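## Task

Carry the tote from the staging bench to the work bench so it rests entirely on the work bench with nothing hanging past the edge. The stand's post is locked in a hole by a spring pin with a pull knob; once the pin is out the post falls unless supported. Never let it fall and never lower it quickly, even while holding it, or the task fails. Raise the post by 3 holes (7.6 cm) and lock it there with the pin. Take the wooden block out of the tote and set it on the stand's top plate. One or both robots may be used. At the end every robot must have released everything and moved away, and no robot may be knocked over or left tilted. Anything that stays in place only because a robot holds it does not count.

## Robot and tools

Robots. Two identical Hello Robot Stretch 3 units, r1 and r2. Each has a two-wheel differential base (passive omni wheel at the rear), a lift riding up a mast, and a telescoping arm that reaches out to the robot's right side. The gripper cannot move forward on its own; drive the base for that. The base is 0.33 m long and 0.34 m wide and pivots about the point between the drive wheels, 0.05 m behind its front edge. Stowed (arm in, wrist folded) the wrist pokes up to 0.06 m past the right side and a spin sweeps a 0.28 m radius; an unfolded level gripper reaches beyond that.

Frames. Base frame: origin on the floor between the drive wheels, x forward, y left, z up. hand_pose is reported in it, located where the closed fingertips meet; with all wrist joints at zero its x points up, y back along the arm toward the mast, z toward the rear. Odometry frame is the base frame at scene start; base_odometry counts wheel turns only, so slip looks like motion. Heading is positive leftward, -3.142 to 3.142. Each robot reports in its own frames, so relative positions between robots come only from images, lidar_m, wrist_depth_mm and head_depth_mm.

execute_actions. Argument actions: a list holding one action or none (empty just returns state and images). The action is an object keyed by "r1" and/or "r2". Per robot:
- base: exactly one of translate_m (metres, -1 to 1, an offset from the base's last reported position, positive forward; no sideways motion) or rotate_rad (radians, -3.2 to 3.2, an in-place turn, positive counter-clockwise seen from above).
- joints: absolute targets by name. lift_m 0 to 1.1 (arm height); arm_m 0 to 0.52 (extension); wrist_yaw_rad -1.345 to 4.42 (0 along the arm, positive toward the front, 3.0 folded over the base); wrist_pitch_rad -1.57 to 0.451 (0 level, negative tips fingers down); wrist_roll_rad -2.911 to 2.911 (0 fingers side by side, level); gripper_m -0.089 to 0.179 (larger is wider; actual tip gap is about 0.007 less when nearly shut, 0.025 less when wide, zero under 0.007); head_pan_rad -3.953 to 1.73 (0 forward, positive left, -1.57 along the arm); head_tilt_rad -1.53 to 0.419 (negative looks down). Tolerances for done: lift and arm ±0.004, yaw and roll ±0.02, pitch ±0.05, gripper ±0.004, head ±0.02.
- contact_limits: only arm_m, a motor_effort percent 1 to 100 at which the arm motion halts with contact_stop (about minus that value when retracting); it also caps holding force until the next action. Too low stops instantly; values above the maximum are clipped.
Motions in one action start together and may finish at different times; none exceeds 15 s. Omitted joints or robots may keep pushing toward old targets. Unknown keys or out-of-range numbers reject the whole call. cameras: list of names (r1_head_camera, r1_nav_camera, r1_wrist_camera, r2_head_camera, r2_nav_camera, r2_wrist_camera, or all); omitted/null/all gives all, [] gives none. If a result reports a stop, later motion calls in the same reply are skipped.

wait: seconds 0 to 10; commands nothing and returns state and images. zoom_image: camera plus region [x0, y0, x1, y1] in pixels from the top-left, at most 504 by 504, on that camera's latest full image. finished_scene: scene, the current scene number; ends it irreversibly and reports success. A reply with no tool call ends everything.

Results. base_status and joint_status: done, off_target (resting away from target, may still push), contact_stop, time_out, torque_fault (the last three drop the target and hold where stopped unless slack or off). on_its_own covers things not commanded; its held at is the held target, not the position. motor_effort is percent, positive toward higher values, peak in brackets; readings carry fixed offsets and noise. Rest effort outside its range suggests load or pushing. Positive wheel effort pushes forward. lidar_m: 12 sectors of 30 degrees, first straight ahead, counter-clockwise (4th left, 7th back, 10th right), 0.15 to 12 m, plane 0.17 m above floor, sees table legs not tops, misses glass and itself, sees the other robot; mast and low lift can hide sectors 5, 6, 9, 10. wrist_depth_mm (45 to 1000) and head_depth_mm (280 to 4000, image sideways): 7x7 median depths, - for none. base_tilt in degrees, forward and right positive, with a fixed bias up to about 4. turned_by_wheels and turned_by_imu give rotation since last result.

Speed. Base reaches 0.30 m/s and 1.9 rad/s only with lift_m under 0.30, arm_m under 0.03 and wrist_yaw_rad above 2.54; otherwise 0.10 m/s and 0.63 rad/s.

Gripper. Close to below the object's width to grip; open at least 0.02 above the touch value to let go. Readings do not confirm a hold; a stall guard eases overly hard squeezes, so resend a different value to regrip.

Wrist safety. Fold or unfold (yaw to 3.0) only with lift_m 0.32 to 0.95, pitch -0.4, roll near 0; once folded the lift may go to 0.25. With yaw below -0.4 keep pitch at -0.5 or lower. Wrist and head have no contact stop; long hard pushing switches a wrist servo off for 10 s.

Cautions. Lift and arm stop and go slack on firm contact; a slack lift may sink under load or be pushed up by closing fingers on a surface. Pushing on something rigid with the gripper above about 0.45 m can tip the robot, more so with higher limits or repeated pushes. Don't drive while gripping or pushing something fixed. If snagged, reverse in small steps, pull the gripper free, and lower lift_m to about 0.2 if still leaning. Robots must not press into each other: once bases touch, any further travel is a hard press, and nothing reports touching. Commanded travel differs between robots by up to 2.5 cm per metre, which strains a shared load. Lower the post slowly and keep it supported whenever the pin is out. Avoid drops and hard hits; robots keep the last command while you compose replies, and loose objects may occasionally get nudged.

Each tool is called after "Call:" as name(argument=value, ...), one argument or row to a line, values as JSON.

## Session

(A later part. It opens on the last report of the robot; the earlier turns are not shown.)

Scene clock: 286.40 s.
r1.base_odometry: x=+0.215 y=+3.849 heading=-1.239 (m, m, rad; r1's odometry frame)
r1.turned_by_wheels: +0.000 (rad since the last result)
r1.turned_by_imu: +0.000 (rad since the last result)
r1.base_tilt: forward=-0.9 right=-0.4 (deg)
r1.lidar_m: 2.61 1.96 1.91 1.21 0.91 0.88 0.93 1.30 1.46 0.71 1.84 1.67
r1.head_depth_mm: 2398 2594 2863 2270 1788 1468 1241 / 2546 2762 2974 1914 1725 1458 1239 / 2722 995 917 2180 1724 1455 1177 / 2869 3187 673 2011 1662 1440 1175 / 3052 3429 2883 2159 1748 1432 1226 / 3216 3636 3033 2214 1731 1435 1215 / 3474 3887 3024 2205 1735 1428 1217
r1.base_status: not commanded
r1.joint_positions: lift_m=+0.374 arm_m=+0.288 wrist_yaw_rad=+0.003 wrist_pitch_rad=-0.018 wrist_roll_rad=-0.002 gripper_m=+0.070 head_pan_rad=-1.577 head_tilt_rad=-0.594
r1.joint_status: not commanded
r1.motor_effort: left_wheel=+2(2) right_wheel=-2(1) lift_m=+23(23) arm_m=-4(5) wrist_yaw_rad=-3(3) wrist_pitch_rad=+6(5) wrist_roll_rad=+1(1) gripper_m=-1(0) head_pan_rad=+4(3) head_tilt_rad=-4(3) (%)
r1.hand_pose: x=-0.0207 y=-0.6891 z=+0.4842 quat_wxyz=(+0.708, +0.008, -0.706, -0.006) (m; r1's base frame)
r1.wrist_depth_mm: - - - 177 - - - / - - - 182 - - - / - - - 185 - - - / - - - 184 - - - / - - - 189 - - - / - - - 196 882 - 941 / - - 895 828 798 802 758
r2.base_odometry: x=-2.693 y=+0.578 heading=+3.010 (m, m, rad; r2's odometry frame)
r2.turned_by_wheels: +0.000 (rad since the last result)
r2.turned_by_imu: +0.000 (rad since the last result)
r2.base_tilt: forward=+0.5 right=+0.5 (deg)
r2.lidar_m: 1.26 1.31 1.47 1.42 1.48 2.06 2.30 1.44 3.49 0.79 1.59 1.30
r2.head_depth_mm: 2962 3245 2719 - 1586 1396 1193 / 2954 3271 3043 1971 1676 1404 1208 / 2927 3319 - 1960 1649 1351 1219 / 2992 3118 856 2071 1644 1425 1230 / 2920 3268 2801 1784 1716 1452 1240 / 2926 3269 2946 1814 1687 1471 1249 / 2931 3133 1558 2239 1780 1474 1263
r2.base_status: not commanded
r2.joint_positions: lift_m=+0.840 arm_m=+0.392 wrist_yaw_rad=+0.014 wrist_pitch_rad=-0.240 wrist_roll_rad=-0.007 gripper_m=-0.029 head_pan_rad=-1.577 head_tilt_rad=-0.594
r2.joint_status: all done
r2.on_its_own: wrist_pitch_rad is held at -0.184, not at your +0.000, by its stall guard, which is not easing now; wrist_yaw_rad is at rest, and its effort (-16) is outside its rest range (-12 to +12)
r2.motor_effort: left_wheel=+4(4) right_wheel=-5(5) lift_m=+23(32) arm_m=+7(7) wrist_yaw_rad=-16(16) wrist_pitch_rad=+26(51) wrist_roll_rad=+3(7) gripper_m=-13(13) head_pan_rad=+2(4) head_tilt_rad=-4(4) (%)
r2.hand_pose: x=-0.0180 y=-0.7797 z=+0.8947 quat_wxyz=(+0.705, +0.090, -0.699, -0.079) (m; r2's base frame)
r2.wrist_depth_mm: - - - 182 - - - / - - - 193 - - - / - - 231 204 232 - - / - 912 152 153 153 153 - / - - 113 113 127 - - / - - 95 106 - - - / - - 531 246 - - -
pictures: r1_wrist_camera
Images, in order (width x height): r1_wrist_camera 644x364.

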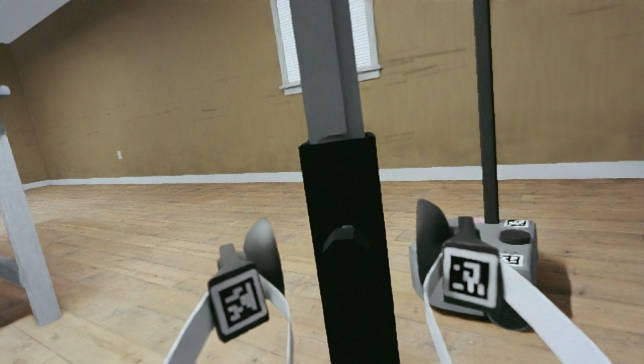

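Call:
execute_actions(
  actions=[
    {"r1":{"joints":{"arm_m":0.295}}},
  ],
  cameras=[],
)

Call:
execute_actions(
  actions=[
    {"r1":{"joints":{"gripper_m":-0.045}},"r2":{"joints":{"lift_m":0.853}}},
  ],
  cameras=[],
)

Call:
execute_actions(
  actions=[
    {"r1":{"joints":{"arm_m":0.262}},"r2":{"joints":{"lift_m":0.873}}},
  ],
  cameras=[],
)

Call:
execute_actions(
  actions=[
    {"r1":{"joints":{"gripper_m":0.07}},"r2":{"joints":{"lift_m":0.895}}},
  ],
  cameras=["r1_wrist_camera"],
)

Call:
execute_actions(
  actions=[
    {"r2":{"joints":{"lift_m":0.865}}},
  ],
  cameras=["r1_wrist_camera"],
)

Scene clock: 287.40 s.
r1.base_odometry: x=+0.215 y=+3.849 heading=-1.239 (m, m, rad; r1's odometry frame)
r1.turned_by_wheels: +0.000 (rad since the last result)
r1.turned_by_imu: +0.000 (rad since the last result)
r1.base_tilt: forward=-1.0 right=-0.4 (deg)
r1.lidar_m: 2.61 1.96 1.90 1.21 0.91 0.88 0.93 1.30 1.45 0.71 1.84 1.67
r1.head_depth_mm: 2385 2586 2858 2283 1786 1458 1238 / 2563 2732 2982 1913 1715 1453 1236 / 2723 997 918 2157 1718 1474 - / 2863 3167 674 2009 1682 1447 1176 / 3068 3411 2888 2148 1752 1437 1223 / 3254 3641 3040 2207 1737 1430 1214 / 3434 3917 3015 2195 1738 1428 1211
r1.base_status: not commanded
r1.joint_positions: lift_m=+0.374 arm_m=+0.295 wrist_yaw_rad=+0.003 wrist_pitch_rad=-0.018 wrist_roll_rad=-0.002 gripper_m=+0.070 head_pan_rad=-1.577 head_tilt_rad=-0.594
r1.joint_status: all done
r1.motor_effort: left_wheel=+1(1) right_wheel=-1(1) lift_m=+23(23) arm_m=+4(2) wrist_yaw_rad=-3(3) wrist_pitch_rad=+6(6) wrist_roll_rad=+1(1) gripper_m=+0(0) head_pan_rad=+5(3) head_tilt_rad=-4(4) (%)
r1.hand_pose: x=-0.0208 y=-0.6954 z=+0.4841 quat_wxyz=(+0.708, +0.008, -0.706, -0.006) (m; r1's base frame)
r1.wrist_depth_mm: - - - 170 - - - / - - - 176 - - - / - - - 180 - - - / - - - 178 - - - / - - - 183 - - - / - - - 190 877 - 931 / - - 889 823 793 782 759
r2.base_odometry: x=-2.693 y=+0.578 heading=+3.010 (m, m, rad; r2's odometry frame)
r2.turned_by_wheels: +0.000 (rad since the last result)
r2.turned_by_imu: +0.000 (rad since the last result)
r2.base_tilt: forward=+0.5 right=+0.5 (deg)
r2.lidar_m: 1.26 1.32 1.47 1.42 1.48 2.06 2.29 1.44 3.50 0.79 1.59 1.30
r2.head_depth_mm: 2918 3269 2680 - 1589 1399 1201 / 2936 3270 3013 1981 1678 1408 1208 / 2920 3300 - 1967 1646 1360 1222 / 2933 3135 856 2066 1682 1421 1229 / 2895 3280 2801 1780 1719 1460 1242 / 2929 3237 2929 1813 1691 1463 1250 / 2951 3160 1554 2233 1776 1483 1264
r2.base_status: not commanded
r2.joint_positions: lift_m=+0.840 arm_m=+0.392 wrist_yaw_rad=+0.014 wrist_pitch_rad=-0.240 wrist_roll_rad=-0.007 gripper_m=-0.029 head_pan_rad=-1.577 head_tilt_rad=-0.594
r2.joint_status: not commanded
r2.on_its_own: wrist_pitch_rad is held at -0.184, not at your +0.000, by its stall guard, which is not easing now; wrist_yaw_rad is at rest, and its effort (-16) is outside its rest range (-12 to +12)
r2.motor_effort: left_wheel=+3(3) right_wheel=-5(6) lift_m=+22(22) arm_m=+7(8) wrist_yaw_rad=-16(16) wrist_pitch_rad=+26(27) wrist_roll_rad=+3(3) gripper_m=-12(12) head_pan_rad=+2(3) head_tilt_rad=-4(3) (%)
r2.hand_pose: x=-0.0180 y=-0.7797 z=+0.8947 quat_wxyz=(+0.705, +0.090, -0.699, -0.079) (m; r2's base frame)
r2.wrist_depth_mm: - - - 181 - - - / - - - 194 - - - / - - 232 203 233 - - / - 908 151 152 152 154 - / - - 113 114 126 - - / - - 95 106 - - - / - - 536 247 - - -
pictures: none
No camera images: the call's "cameras" was empty. Leave "cameras" out to get every camera's image.

Scene clock: 289.03 s.
r1.base_odometry: x=+0.215 y=+3.849 heading=-1.239 (m, m, rad; r1's odometry frame)
r1.turned_by_wheels: +0.000 (rad since the last result)
r1.turned_by_imu: +0.001 (rad since the last result)
r1.base_tilt: forward=-1.0 right=-0.5 (deg)
r1.lidar_m: 2.60 1.96 1.91 1.21 0.91 0.88 0.93 1.30 1.46 0.71 1.84 1.67
r1.head_depth_mm: 1373 2617 2860 2287 1790 1473 1244 / 2520 2748 2982 1918 1715 1455 1228 / 2718 950 910 2175 1725 1457 - / 2896 3166 674 2081 1710 1442 1179 / 3058 3416 2913 2215 1765 1434 1221 / 3272 3658 3047 2219 1736 1433 1220 / 3510 3878 3035 2202 1736 1426 1216
r1.base_status: not commanded
r1.joint_positions: lift_m=+0.374 arm_m=+0.295 wrist_yaw_rad=-0.005 wrist_pitch_rad=-0.019 wrist_roll_rad=-0.002 gripper_m=-0.044 head_pan_rad=-1.577 head_tilt_rad=-0.594
r1.joint_status: all done
r1.motor_effort: left_wheel=+1(1) right_wheel=-4(4) lift_m=+23(24) arm_m=+4(5) wrist_yaw_rad=+6(6) wrist_pitch_rad=+6(6) wrist_roll_rad=+1(1) gripper_m=-29(100) head_pan_rad=+4(4) head_tilt_rad=-4(4) (%)
r1.hand_pose: x=-0.0228 y=-0.6954 z=+0.4840 quat_wxyz=(+0.708, +0.005, -0.706, -0.009) (m; r1's base frame)
r1.wrist_depth_mm: - - - 171 - - - / - - - 175 - - - / - - - 180 - - - / - - - 178 - - - / - - - 181 - - - / - - - 148 - 801 935 / - - 923 798 816 788 750
r2.base_odometry: x=-2.693 y=+0.578 heading=+3.010 (m, m, rad; r2's odometry frame)
r2.turned_by_wheels: +0.000 (rad since the last result)
r2.turned_by_imu: +0.000 (rad since the last result)
r2.base_tilt: forward=+0.5 right=+0.7 (deg)
r2.lidar_m: 1.26 1.32 1.47 1.42 1.48 2.06 2.30 1.44 3.49 0.79 1.59 1.30
r2.head_depth_mm: 2928 3259 2742 - 1609 1387 1195 / 2918 3309 3113 2012 1684 1408 1206 / 2929 3264 - 2001 1656 1351 1227 / 2924 3158 853 2064 1635 1427 1227 / 2926 3287 2781 1785 1713 1455 1241 / 2930 3268 2948 1815 1692 1463 1247 / 2935 3141 1554 2244 1773 1476 1264
r2.base_status: not commanded
r2.joint_positions: lift_m=+0.852 arm_m=+0.392 wrist_yaw_rad=+0.013 wrist_pitch_rad=-0.275 wrist_roll_rad=-0.012 gripper_m=-0.029 head_pan_rad=-1.577 head_tilt_rad=-0.594
r2.joint_status: all done
r2.on_its_own: wrist_pitch_rad is held at -0.184, not at your +0.000, by its stall guard, which is not easing now; wrist_yaw_rad is at rest, and its effort (-13) is outside its rest range (-12 to +12); wrist_pitch_rad is at rest, and its effort (+43) is outside its rest range (-20 to +32)
r2.motor_effort: left_wheel=+4(4) right_wheel=-5(6) lift_m=+37(36) arm_m=+7(7) wrist_yaw_rad=-13(16) wrist_pitch_rad=+43(44) wrist_roll_rad=+5(5) gripper_m=-12(13) head_pan_rad=+3(2) head_tilt_rad=-3(4) (%)
r2.hand_pose: x=-0.0185 y=-0.7766 z=+0.8984 quat_wxyz=(+0.706, +0.102, -0.695, -0.092) (m; r2's base frame)
r2.wrist_depth_mm: - - - 179 - - - / - - - 192 - - - / - - 221 203 226 - - / - 893 154 155 156 157 - / - - 117 118 131 - - / - - 99 107 - - - / - - 542 - - - -
pictures: none
No camera images: the call's "cameras" was empty. Leave "cameras" out to get every camera's image.

Scene clock: 290.63 s.
r1.base_odometry: x=+0.215 y=+3.849 heading=-1.239 (m, m, rad; r1's odometry frame)
r1.turned_by_wheels: +0.000 (rad since the last result)
r1.turned_by_imu: +0.000 (rad since the last result)
r1.base_tilt: forward=-1.0 right=-0.5 (deg)
r1.lidar_m: 2.61 1.96 1.90 1.21 0.91 0.88 0.93 1.30 1.46 0.71 1.84 1.67
r1.head_depth_mm: 1344 2621 2863 2294 1785 1456 1240 / 2502 2772 2983 1918 1720 1452 1229 / 2704 905 893 2167 1722 1447 - / 2874 3208 665 2080 1662 1442 1177 / 3046 3402 2789 2220 1751 1434 1217 / 3255 3650 3064 2218 1738 1427 1217 / 3490 3863 3020 2190 1730 1425 1212
r1.base_status: not commanded
r1.joint_positions: lift_m=+0.374 arm_m=+0.263 wrist_yaw_rad=+0.004 wrist_pitch_rad=-0.013 wrist_roll_rad=-0.002 gripper_m=-0.041 head_pan_rad=-1.577 head_tilt_rad=-0.594
r1.joint_status: all done
r1.motor_effort: left_wheel=+2(6) right_wheel=-3(8) lift_m=+23(23) arm_m=-8(23) wrist_yaw_rad=-3(6) wrist_pitch_rad=+4(6) wrist_roll_rad=+1(1) gripper_m=-21(29) head_pan_rad=+3(4) head_tilt_rad=-3(3) (%)
r1.hand_pose: x=-0.0204 y=-0.6636 z=+0.4855 quat_wxyz=(+0.708, +0.006, -0.706, -0.003) (m; r1's base frame)
r1.wrist_depth_mm: - - - 202 - - - / - - - 208 - - - / - - - 211 - - - / - - - 210 - - - / - - - - - - - / - - - - - 850 962 / - - 931 232 799 807 747
r2.base_odometry: x=-2.693 y=+0.578 heading=+3.010 (m, m, rad; r2's odometry frame)
r2.turned_by_wheels: +0.000 (rad since the last result)
r2.turned_by_imu: +0.000 (rad since the last result)
r2.base_tilt: forward=+0.6 right=+0.6 (deg)
r2.lidar_m: 1.26 1.32 1.47 1.42 1.48 2.06 2.30 1.45 3.48 0.79 1.59 1.30
r2.head_depth_mm: 2967 3226 2781 - 1608 1387 1202 / 2962 3268 - 2004 1682 1405 1210 / 2934 3269 - 2045 1658 1350 1220 / 2921 821 863 2002 1628 1423 1228 / 2924 3246 2831 1725 1722 1447 1237 / 2937 3285 2927 1808 1686 1461 1255 / 2924 3105 1544 2243 1762 1479 1265
r2.base_status: not commanded
r2.joint_positions: lift_m=+0.872 arm_m=+0.392 wrist_yaw_rad=+0.009 wrist_pitch_rad=-0.292 wrist_roll_rad=-0.018 gripper_m=-0.029 head_pan_rad=-1.577 head_tilt_rad=-0.594
r2.joint_status: all done
r2.on_its_own: wrist_pitch_rad is held at -0.184, not at your +0.000, by its stall guard, which is not easing now; wrist_pitch_rad is at rest, and its effort (+51) is outside its rest range (-20 to +32)
r2.motor_effort: left_wheel=+1(4) right_wheel=-2(6) lift_m=+37(43) arm_m=+6(7) wrist_yaw_rad=-9(14) wrist_pitch_rad=+51(58) wrist_roll_rad=+7(7) gripper_m=-11(12) head_pan_rad=+2(3) head_tilt_rad=-3(3) (%)
r2.hand_pose: x=-0.0194 y=-0.7750 z=+0.9143 quat_wxyz=(+0.706, +0.107, -0.693, -0.099) (m; r2's base frame)
r2.wrist_depth_mm: - - - 180 - - - / - - - 193 - - - / - - 215 201 239 - - / - 899 154 155 156 158 - / - - 118 119 132 - - / - - 100 161 - - - / - - 584 287 - - -
pictures: none
No camera images: the call's "cameras" was empty. Leave "cameras" out to get every camera's image.

Scene clock: 292.23 s.
r1.base_odometry: x=+0.215 y=+3.849 heading=-1.239 (m, m, rad; r1's odometry frame)
r1.turned_by_wheels: +0.000 (rad since the last result)
r1.turned_by_imu: +0.000 (rad since the last result)
r1.base_tilt: forward=-0.9 right=-0.5 (deg)
r1.lidar_m: 2.60 1.95 1.90 1.21 0.91 0.88 0.93 1.30 1.46 0.71 1.85 1.68
r1.head_depth_mm: 1331 2608 2832 2283 1777 1470 1236 / 2488 2799 2963 1921 1718 1458 1237 / 2696 886 870 2253 1716 1452 - / 2885 3151 660 2165 1662 1408 1177 / 3041 3392 2771 2232 1743 1440 1224 / 3286 3616 3064 2217 1745 1436 1216 / 3545 3919 3001 2202 1737 1426 1209
r1.base_status: not commanded
r1.joint_positions: lift_m=+0.374 arm_m=+0.262 wrist_yaw_rad=+0.003 wrist_pitch_rad=-0.018 wrist_roll_rad=-0.002 gripper_m=+0.070 head_pan_rad=-1.577 head_tilt_rad=-0.594
r1.joint_status: all done
r1.motor_effort: left_wheel=+2(2) right_wheel=-3(3) lift_m=+23(23) arm_m=-5(8) wrist_yaw_rad=-3(4) wrist_pitch_rad=+5(6) wrist_roll_rad=+1(1) gripper_m=-1(93) head_pan_rad=+3(2) head_tilt_rad=-3(3) (%)
r1.hand_pose: x=-0.0207 y=-0.6631 z=+0.4842 quat_wxyz=(+0.708, +0.008, -0.706, -0.006) (m; r1's base frame)
r1.wrist_depth_mm: - - - 203 - - - / - - - 208 - - - / - - - 212 - - - / - - - 210 - - - / - - - 218 - - - / - - - 226 967 - 948 / - - 881 815 792 786 758
r2.base_odometry: x=-2.693 y=+0.578 heading=+3.010 (m, m, rad; r2's odometry frame)
r2.turned_by_wheels: +0.000 (rad since the last result)
r2.turned_by_imu: +0.000 (rad since the last result)
r2.base_tilt: forward=+0.6 right=+0.6 (deg)
r2.lidar_m: 1.26 1.32 1.47 1.42 1.48 2.06 2.30 1.44 3.48 0.79 1.59 1.30
r2.head_depth_mm: 2953 3229 2898 - 1620 1391 1199 / 2940 3240 - 2081 1675 1407 1203 / 2940 3219 - 2037 1649 1348 1221 / 2931 818 2499 1992 1632 1425 1226 / 2958 3270 2780 1739 1720 1450 1238 / 2883 3272 2942 1796 1684 1460 1256 / 2927 3144 1552 2231 1777 1475 1262
r2.base_status: not commanded
r2.joint_positions: lift_m=+0.894 arm_m=+0.392 wrist_yaw_rad=+0.004 wrist_pitch_rad=-0.331 wrist_roll_rad=-0.022 gripper_m=-0.029 head_pan_rad=-1.577 head_tilt_rad=-0.594
r2.joint_status: all done
r2.on_its_own: wrist_pitch_rad is held at -0.184, not at your +0.000, by its stall guard, which is still easing
r2.motor_effort: left_wheel=+0(2) right_wheel=+1(2) lift_m=+42(41) arm_m=+6(6) wrist_yaw_rad=-4(10) wrist_pitch_rad=+69(70) wrist_roll_rad=+9(9) gripper_m=-11(11) head_pan_rad=+3(3) head_tilt_rad=-4(4) (%)
r2.hand_pose: x=-0.0206 y=-0.7711 z=+0.9268 quat_wxyz=(+0.706, +0.119, -0.689, -0.114) (m; r2's base frame)
r2.wrist_depth_mm: - - - 180 - - - / - - - 196 - - - / - 953 205 206 212 - - / - 895 150 152 154 164 - / - - 119 120 135 - - / - - 103 221 - - - / - - 998 292 - - -
pictures: r1_wrist_camera
Images, in order (width x height): r1_wrist_camera 644x364.

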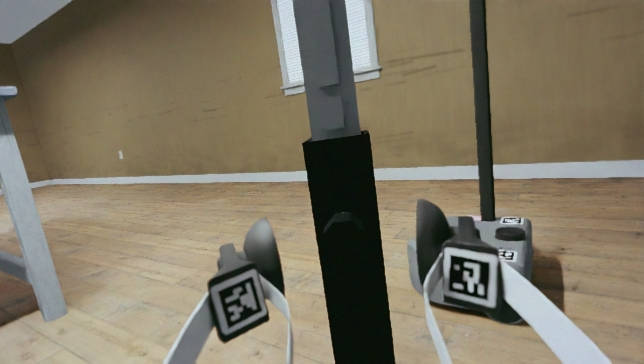

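Scene clock: 293.30 s.
r1.base_odometry: x=+0.215 y=+3.849 heading=-1.239 (m, m, rad; r1's odometry frame)
r1.turned_by_wheels: +0.000 (rad since the last result)
r1.turned_by_imu: +0.000 (rad since the last result)
r1.base_tilt: forward=-1.0 right=-0.4 (deg)
r1.lidar_m: 2.61 1.96 1.91 1.21 0.91 0.88 0.93 1.30 1.46 0.71 1.84 1.68
r1.head_depth_mm: 1366 2619 2853 2297 1783 1463 1239 / 2506 2764 2972 1925 1720 1462 1235 / 2691 906 888 2271 1728 1453 - / 2867 3187 659 2079 1655 1403 1175 / 3033 3387 2777 2240 1747 1435 1220 / 3241 3634 3040 2216 1743 1432 1218 / 3512 3930 3020 2198 1732 1430 1215
r1.base_status: not commanded
r1.joint_positions: lift_m=+0.374 arm_m=+0.262 wrist_yaw_rad=+0.003 wrist_pitch_rad=-0.018 wrist_roll_rad=-0.002 gripper_m=+0.070 head_pan_rad=-1.577 head_tilt_rad=-0.594
r1.joint_status: not commanded
r1.motor_effort: left_wheel=+2(2) right_wheel=-3(3) lift_m=+23(24) arm_m=-4(3) wrist_yaw_rad=-3(3) wrist_pitch_rad=+6(6) wrist_roll_rad=+1(1) gripper_m=+0(0) head_pan_rad=+3(4) head_tilt_rad=-4(3) (%)
r1.hand_pose: x=-0.0207 y=-0.6631 z=+0.4842 quat_wxyz=(+0.708, +0.008, -0.706, -0.006) (m; r1's base frame)
r1.wrist_depth_mm: - - - 203 - - - / - - - 209 - - - / - - - 211 - - - / - - - 211 - - - / - - - 217 - - - / - - - 225 956 - 959 / - - 872 816 795 798 747
r2.base_odometry: x=-2.693 y=+0.578 heading=+3.010 (m, m, rad; r2's odometry frame)
r2.turned_by_wheels: +0.000 (rad since the last result)
r2.turned_by_imu: +0.000 (rad since the last result)
r2.base_tilt: forward=+0.5 right=+0.5 (deg)
r2.lidar_m: 1.26 1.32 1.47 1.42 1.48 2.06 2.30 1.44 3.48 0.79 1.59 1.30
r2.head_depth_mm: 2938 3253 2822 - 1629 1400 1192 / 2958 3280 - 2017 1672 1408 1207 / 2926 3304 - 2011 1646 1343 1220 / 2950 820 2499 2031 1628 1431 1230 / 2899 3300 2780 1726 1712 1446 1247 / 2947 3284 2940 1806 1698 1470 1245 / 2938 3168 1550 2243 1773 1477 1263
r2.base_status: not commanded
r2.joint_positions: lift_m=+0.865 arm_m=+0.392 wrist_yaw_rad=+0.003 wrist_pitch_rad=-0.230 wrist_roll_rad=-0.006 gripper_m=-0.029 head_pan_rad=-1.577 head_tilt_rad=-0.594
r2.joint_status: all done
r2.on_its_own: wrist_pitch_rad is held at -0.184, not at your +0.000, by its stall guard, which is not easing now
r2.motor_effort: left_wheel=+0(1) right_wheel=+1(3) lift_m=+22(35) arm_m=+5(6) wrist_yaw_rad=-2(3) wrist_pitch_rad=+22(69) wrist_roll_rad=+2(9) gripper_m=-11(11) head_pan_rad=+3(4) head_tilt_rad=-4(4) (%)
r2.hand_pose: x=-0.0209 y=-0.7806 z=+0.9221 quat_wxyz=(+0.705, +0.082, -0.700, -0.080) (m; r2's base frame)
r2.wrist_depth_mm: - - - 181 - - - / - - - 194 - - - / - - - 204 - - - / - 911 156 157 158 158 - / - 856 116 116 130 - - / - - 96 109 - - - / - - 566 249 - - -
pictures: r1_wrist_camera
Images, in order (width x height): r1_wrist_camera 644x364.

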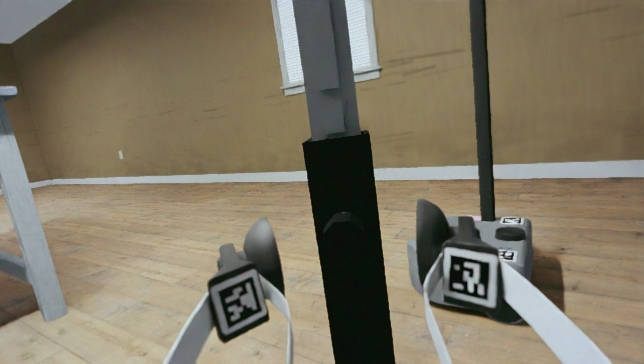

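Locked at z≈0.922. Release.

Call:
execute_actions(
  actions=[
    {"r2":{"joints":{"gripper_m":0.12,"lift_m":0.84}},"r1":{"joints":{"arm_m":0.0}}},
  ],
  cameras=[],
)

Call:
execute_actions(
  actions=[
    {"r2":{"joints":{"arm_m":0.0}}},
  ],
  cameras=["r2_wrist_camera","r1_head_camera"],
)

Scene clock: 296.57 s.
r1.base_odometry: x=+0.215 y=+3.849 heading=-1.239 (m, m, rad; r1's odometry frame)
r1.turned_by_wheels: +0.000 (rad since the last result)
r1.turned_by_imu: +0.001 (rad since the last result)
r1.base_tilt: forward=-0.9 right=-0.4 (deg)
r1.lidar_m: 2.61 1.95 1.91 1.21 0.91 0.88 0.93 1.30 1.46 0.71 1.84 1.67
r1.head_depth_mm: 2382 2598 2866 2283 1796 1466 1240 / 2520 2779 2969 1924 1718 1455 1236 / 2734 1041 940 2259 1738 1447 1229 / 2862 3191 658 2083 1654 1362 1237 / 3038 3379 2772 2218 1753 1439 1222 / 3277 3646 3048 2212 1748 1433 1220 / 3493 3850 3031 2200 1729 1428 1216
r1.base_status: not commanded
r1.joint_positions: lift_m=+0.374 arm_m=+0.002 wrist_yaw_rad=+0.001 wrist_pitch_rad=-0.019 wrist_roll_rad=-0.002 gripper_m=+0.070 head_pan_rad=-1.577 head_tilt_rad=-0.594
r1.joint_status: all done
joint sent to its limit — the command would take r1.arm_m past its lower limit, so that joint was sent only as far as its limit.
r1.motor_effort: left_wheel=+2(2) right_wheel=-2(3) lift_m=+23(24) arm_m=-4(3) wrist_yaw_rad=-1(3) wrist_pitch_rad=+6(6) wrist_roll_rad=+1(1) gripper_m=+0(0) head_pan_rad=+3(2) head_tilt_rad=-3(4) (%)
r1.hand_pose: x=-0.0211 y=-0.4029 z=+0.4838 quat_wxyz=(+0.708, +0.008, -0.706, -0.007) (m; r1's base frame)
r1.wrist_depth_mm: - - - - - - - / - - - - - - - / - - - - - - - / - - - - - - - / - - - - - - - / - - - - - - 939 / - - 893 850 843 788 755
r2.base_odometry: x=-2.693 y=+0.578 heading=+3.009 (m, m, rad; r2's odometry frame)
r2.turned_by_wheels: +0.000 (rad since the last result)
r2.turned_by_imu: -0.051 (rad since the last result)
r2.base_tilt: forward=+0.5 right=+0.5 (deg)
r2.lidar_m: 1.27 1.31 1.49 1.42 1.46 1.95 2.79 1.43 1.81 0.79 1.47 1.33
r2.head_depth_mm: 2978 3277 2692 - 1579 1391 1197 / 2996 3325 3022 1965 1667 1416 1205 / 2946 3306 - 1997 1707 1412 1221 / 2949 3175 834 1956 1585 1373 1231 / 2894 3169 2538 2158 1745 1458 1243 / 2915 3229 2942 1773 1690 1463 1255 / 2881 3168 2648 2155 1705 1470 1263
r2.base_status: not commanded
r2.joint_positions: lift_m=+0.840 arm_m=+0.392 wrist_yaw_rad=-0.053 wrist_pitch_rad=-0.182 wrist_roll_rad=+0.003 gripper_m=+0.120 head_pan_rad=-1.577 head_tilt_rad=-0.594
r2.joint_status: all done
r2.on_its_own: wrist_yaw_rad is held at -0.044, not at your +0.000, by its stall guard, which is not easing now; wrist_pitch_rad is held at -0.184, not at your +0.000, by its stall guard, which is not easing now
r2.motor_effort: left_wheel=-6(9) right_wheel=+12(16) lift_m=+21(22) arm_m=+7(7) wrist_yaw_rad=+10(31) wrist_pitch_rad=+0(21) wrist_roll_rad=-1(3) gripper_m=+3(92) head_pan_rad=+2(3) head_tilt_rad=-4(4) (%)
r2.hand_pose: x=-0.0346 y=-0.7838 z=+0.9089 quat_wxyz=(+0.701, +0.046, -0.706, -0.083) (m; r2's base frame)
r2.wrist_depth_mm: - 179 184 - - - - / - - 194 - - - - / - 191 197 242 - - - / 125 125 125 148 - - - / 95 101 - - - - - / - 760 208 - - - - / - - 223 - - - -
pictures: none
No camera images: the call's "cameras" was empty. Leave "cameras" out to get every camera's image.

Scene clock: 300.63 s.
r1.base_odometry: x=+0.215 y=+3.849 heading=-1.239 (m, m, rad; r1's odometry frame)
r1.turned_by_wheels: +0.000 (rad since the last result)
r1.turned_by_imu: +0.001 (rad since the last result)
r1.base_tilt: forward=-1.0 right=-0.5 (deg)
r1.lidar_m: 2.61 1.95 1.90 1.21 0.91 0.88 0.93 1.30 1.45 0.71 1.85 1.68
r1.head_depth_mm: 2387 2588 2854 2287 1784 1466 1237 / 2543 1214 2923 1921 1714 1461 1232 / 2705 2998 3121 2249 1723 1447 1232 / 2862 3210 659 2140 1693 1364 1236 / 3048 3408 2791 2221 1750 1431 1227 / 3237 3617 3046 2204 1741 1433 1219 / 3482 3868 3040 2205 1732 1424 1214
r1.base_status: not commanded
r1.joint_positions: lift_m=+0.374 arm_m=+0.002 wrist_yaw_rad=+0.001 wrist_pitch_rad=-0.019 wrist_roll_rad=-0.002 gripper_m=+0.070 head_pan_rad=-1.577 head_tilt_rad=-0.594
r1.joint_status: not commanded
r1.motor_effort: left_wheel=+2(2) right_wheel=-3(3) lift_m=+23(23) arm_m=-4(4) wrist_yaw_rad=-1(2) wrist_pitch_rad=+6(6) wrist_roll_rad=+1(1) gripper_m=+0(0) head_pan_rad=+2(3) head_tilt_rad=-4(3) (%)
r1.hand_pose: x=-0.0211 y=-0.4029 z=+0.4838 quat_wxyz=(+0.708, +0.008, -0.706, -0.007) (m; r1's base frame)
r1.wrist_depth_mm: - - - - - - - / - - - - - - - / - - - - - - - / - - - - - - - / - - - - - - - / - - - - - - 968 / - - 878 852 840 783 757
r2.base_odometry: x=-2.693 y=+0.578 heading=+3.010 (m, m, rad; r2's odometry frame)
r2.turned_by_wheels: +0.001 (rad since the last result)
r2.turned_by_imu: +0.000 (rad since the last result)
r2.base_tilt: forward=+0.5 right=+0.6 (deg)
r2.lidar_m: 1.27 1.31 1.49 1.42 1.46 1.96 2.79 1.44 1.80 0.79 1.46 1.33
r2.head_depth_mm: 2997 3301 2688 2044 1658 1416 - / 2969 3321 2718 2076 1728 1433 - / 2957 3273 2688 2134 1706 - - / 2941 3160 855 1985 1212 1367 1231 / 2915 3168 2528 2183 1737 1452 1239 / 2891 3250 2936 1800 1702 1462 1252 / 2926 3187 2628 2084 1707 1476 1263
r2.base_status: not commanded
r2.joint_positions: lift_m=+0.840 arm_m=+0.003 wrist_yaw_rad=-0.046 wrist_pitch_rad=-0.200 wrist_roll_rad=+0.004 gripper_m=+0.120 head_pan_rad=-1.577 head_tilt_rad=-0.594
r2.joint_status: all done
joint sent to its limit — the command would take r2.arm_m past its lower limit, so that joint was sent only as far as its limit.
r2.on_its_own: wrist_yaw_rad is held at -0.044, not at your +0.000, by its stall guard, which is not easing now; wrist_pitch_rad is held at -0.184, not at your +0.000, by its stall guard, which is not easing now
r2.motor_effort: left_wheel=+0(6) right_wheel=+0(12) lift_m=+23(23) arm_m=-5(5) wrist_yaw_rad=+3(14) wrist_pitch_rad=+8(8) wrist_roll_rad=-1(1) gripper_m=+0(3) head_pan_rad=+4(3) head_tilt_rad=-3(3) (%)
r2.hand_pose: x=-0.0329 y=-0.3937 z=+0.9043 quat_wxyz=(+0.700, +0.054, -0.706, -0.087) (m; r2's base frame)
r2.wrist_depth_mm: - - - - - - - / - - - - - - - / - - - - - - - / - - - - - - - / - - - - - - - / - - - - - - - / - - - - - - -
pictures: r1_head_camera (sideways: a quarter turn clockwise sets it upright), r2_wrist_camera
Images, in order (width x height): r1_head_camera 896x504, r2_wrist_camera 644x364.

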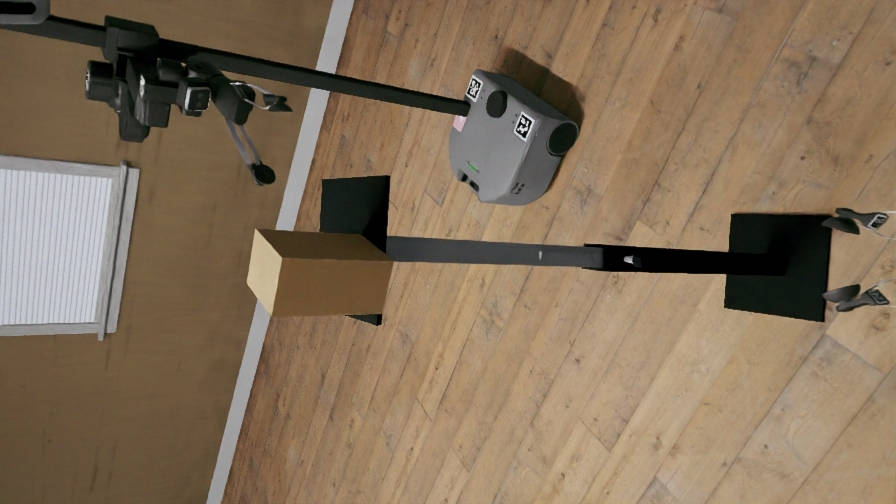

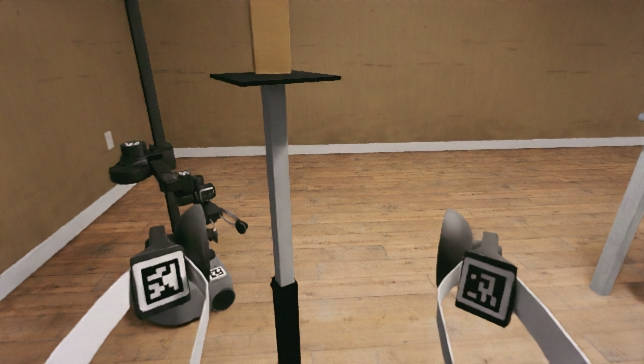

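Call:
finished_scene(
  scene=2,
)

The scene is finished: the task was done.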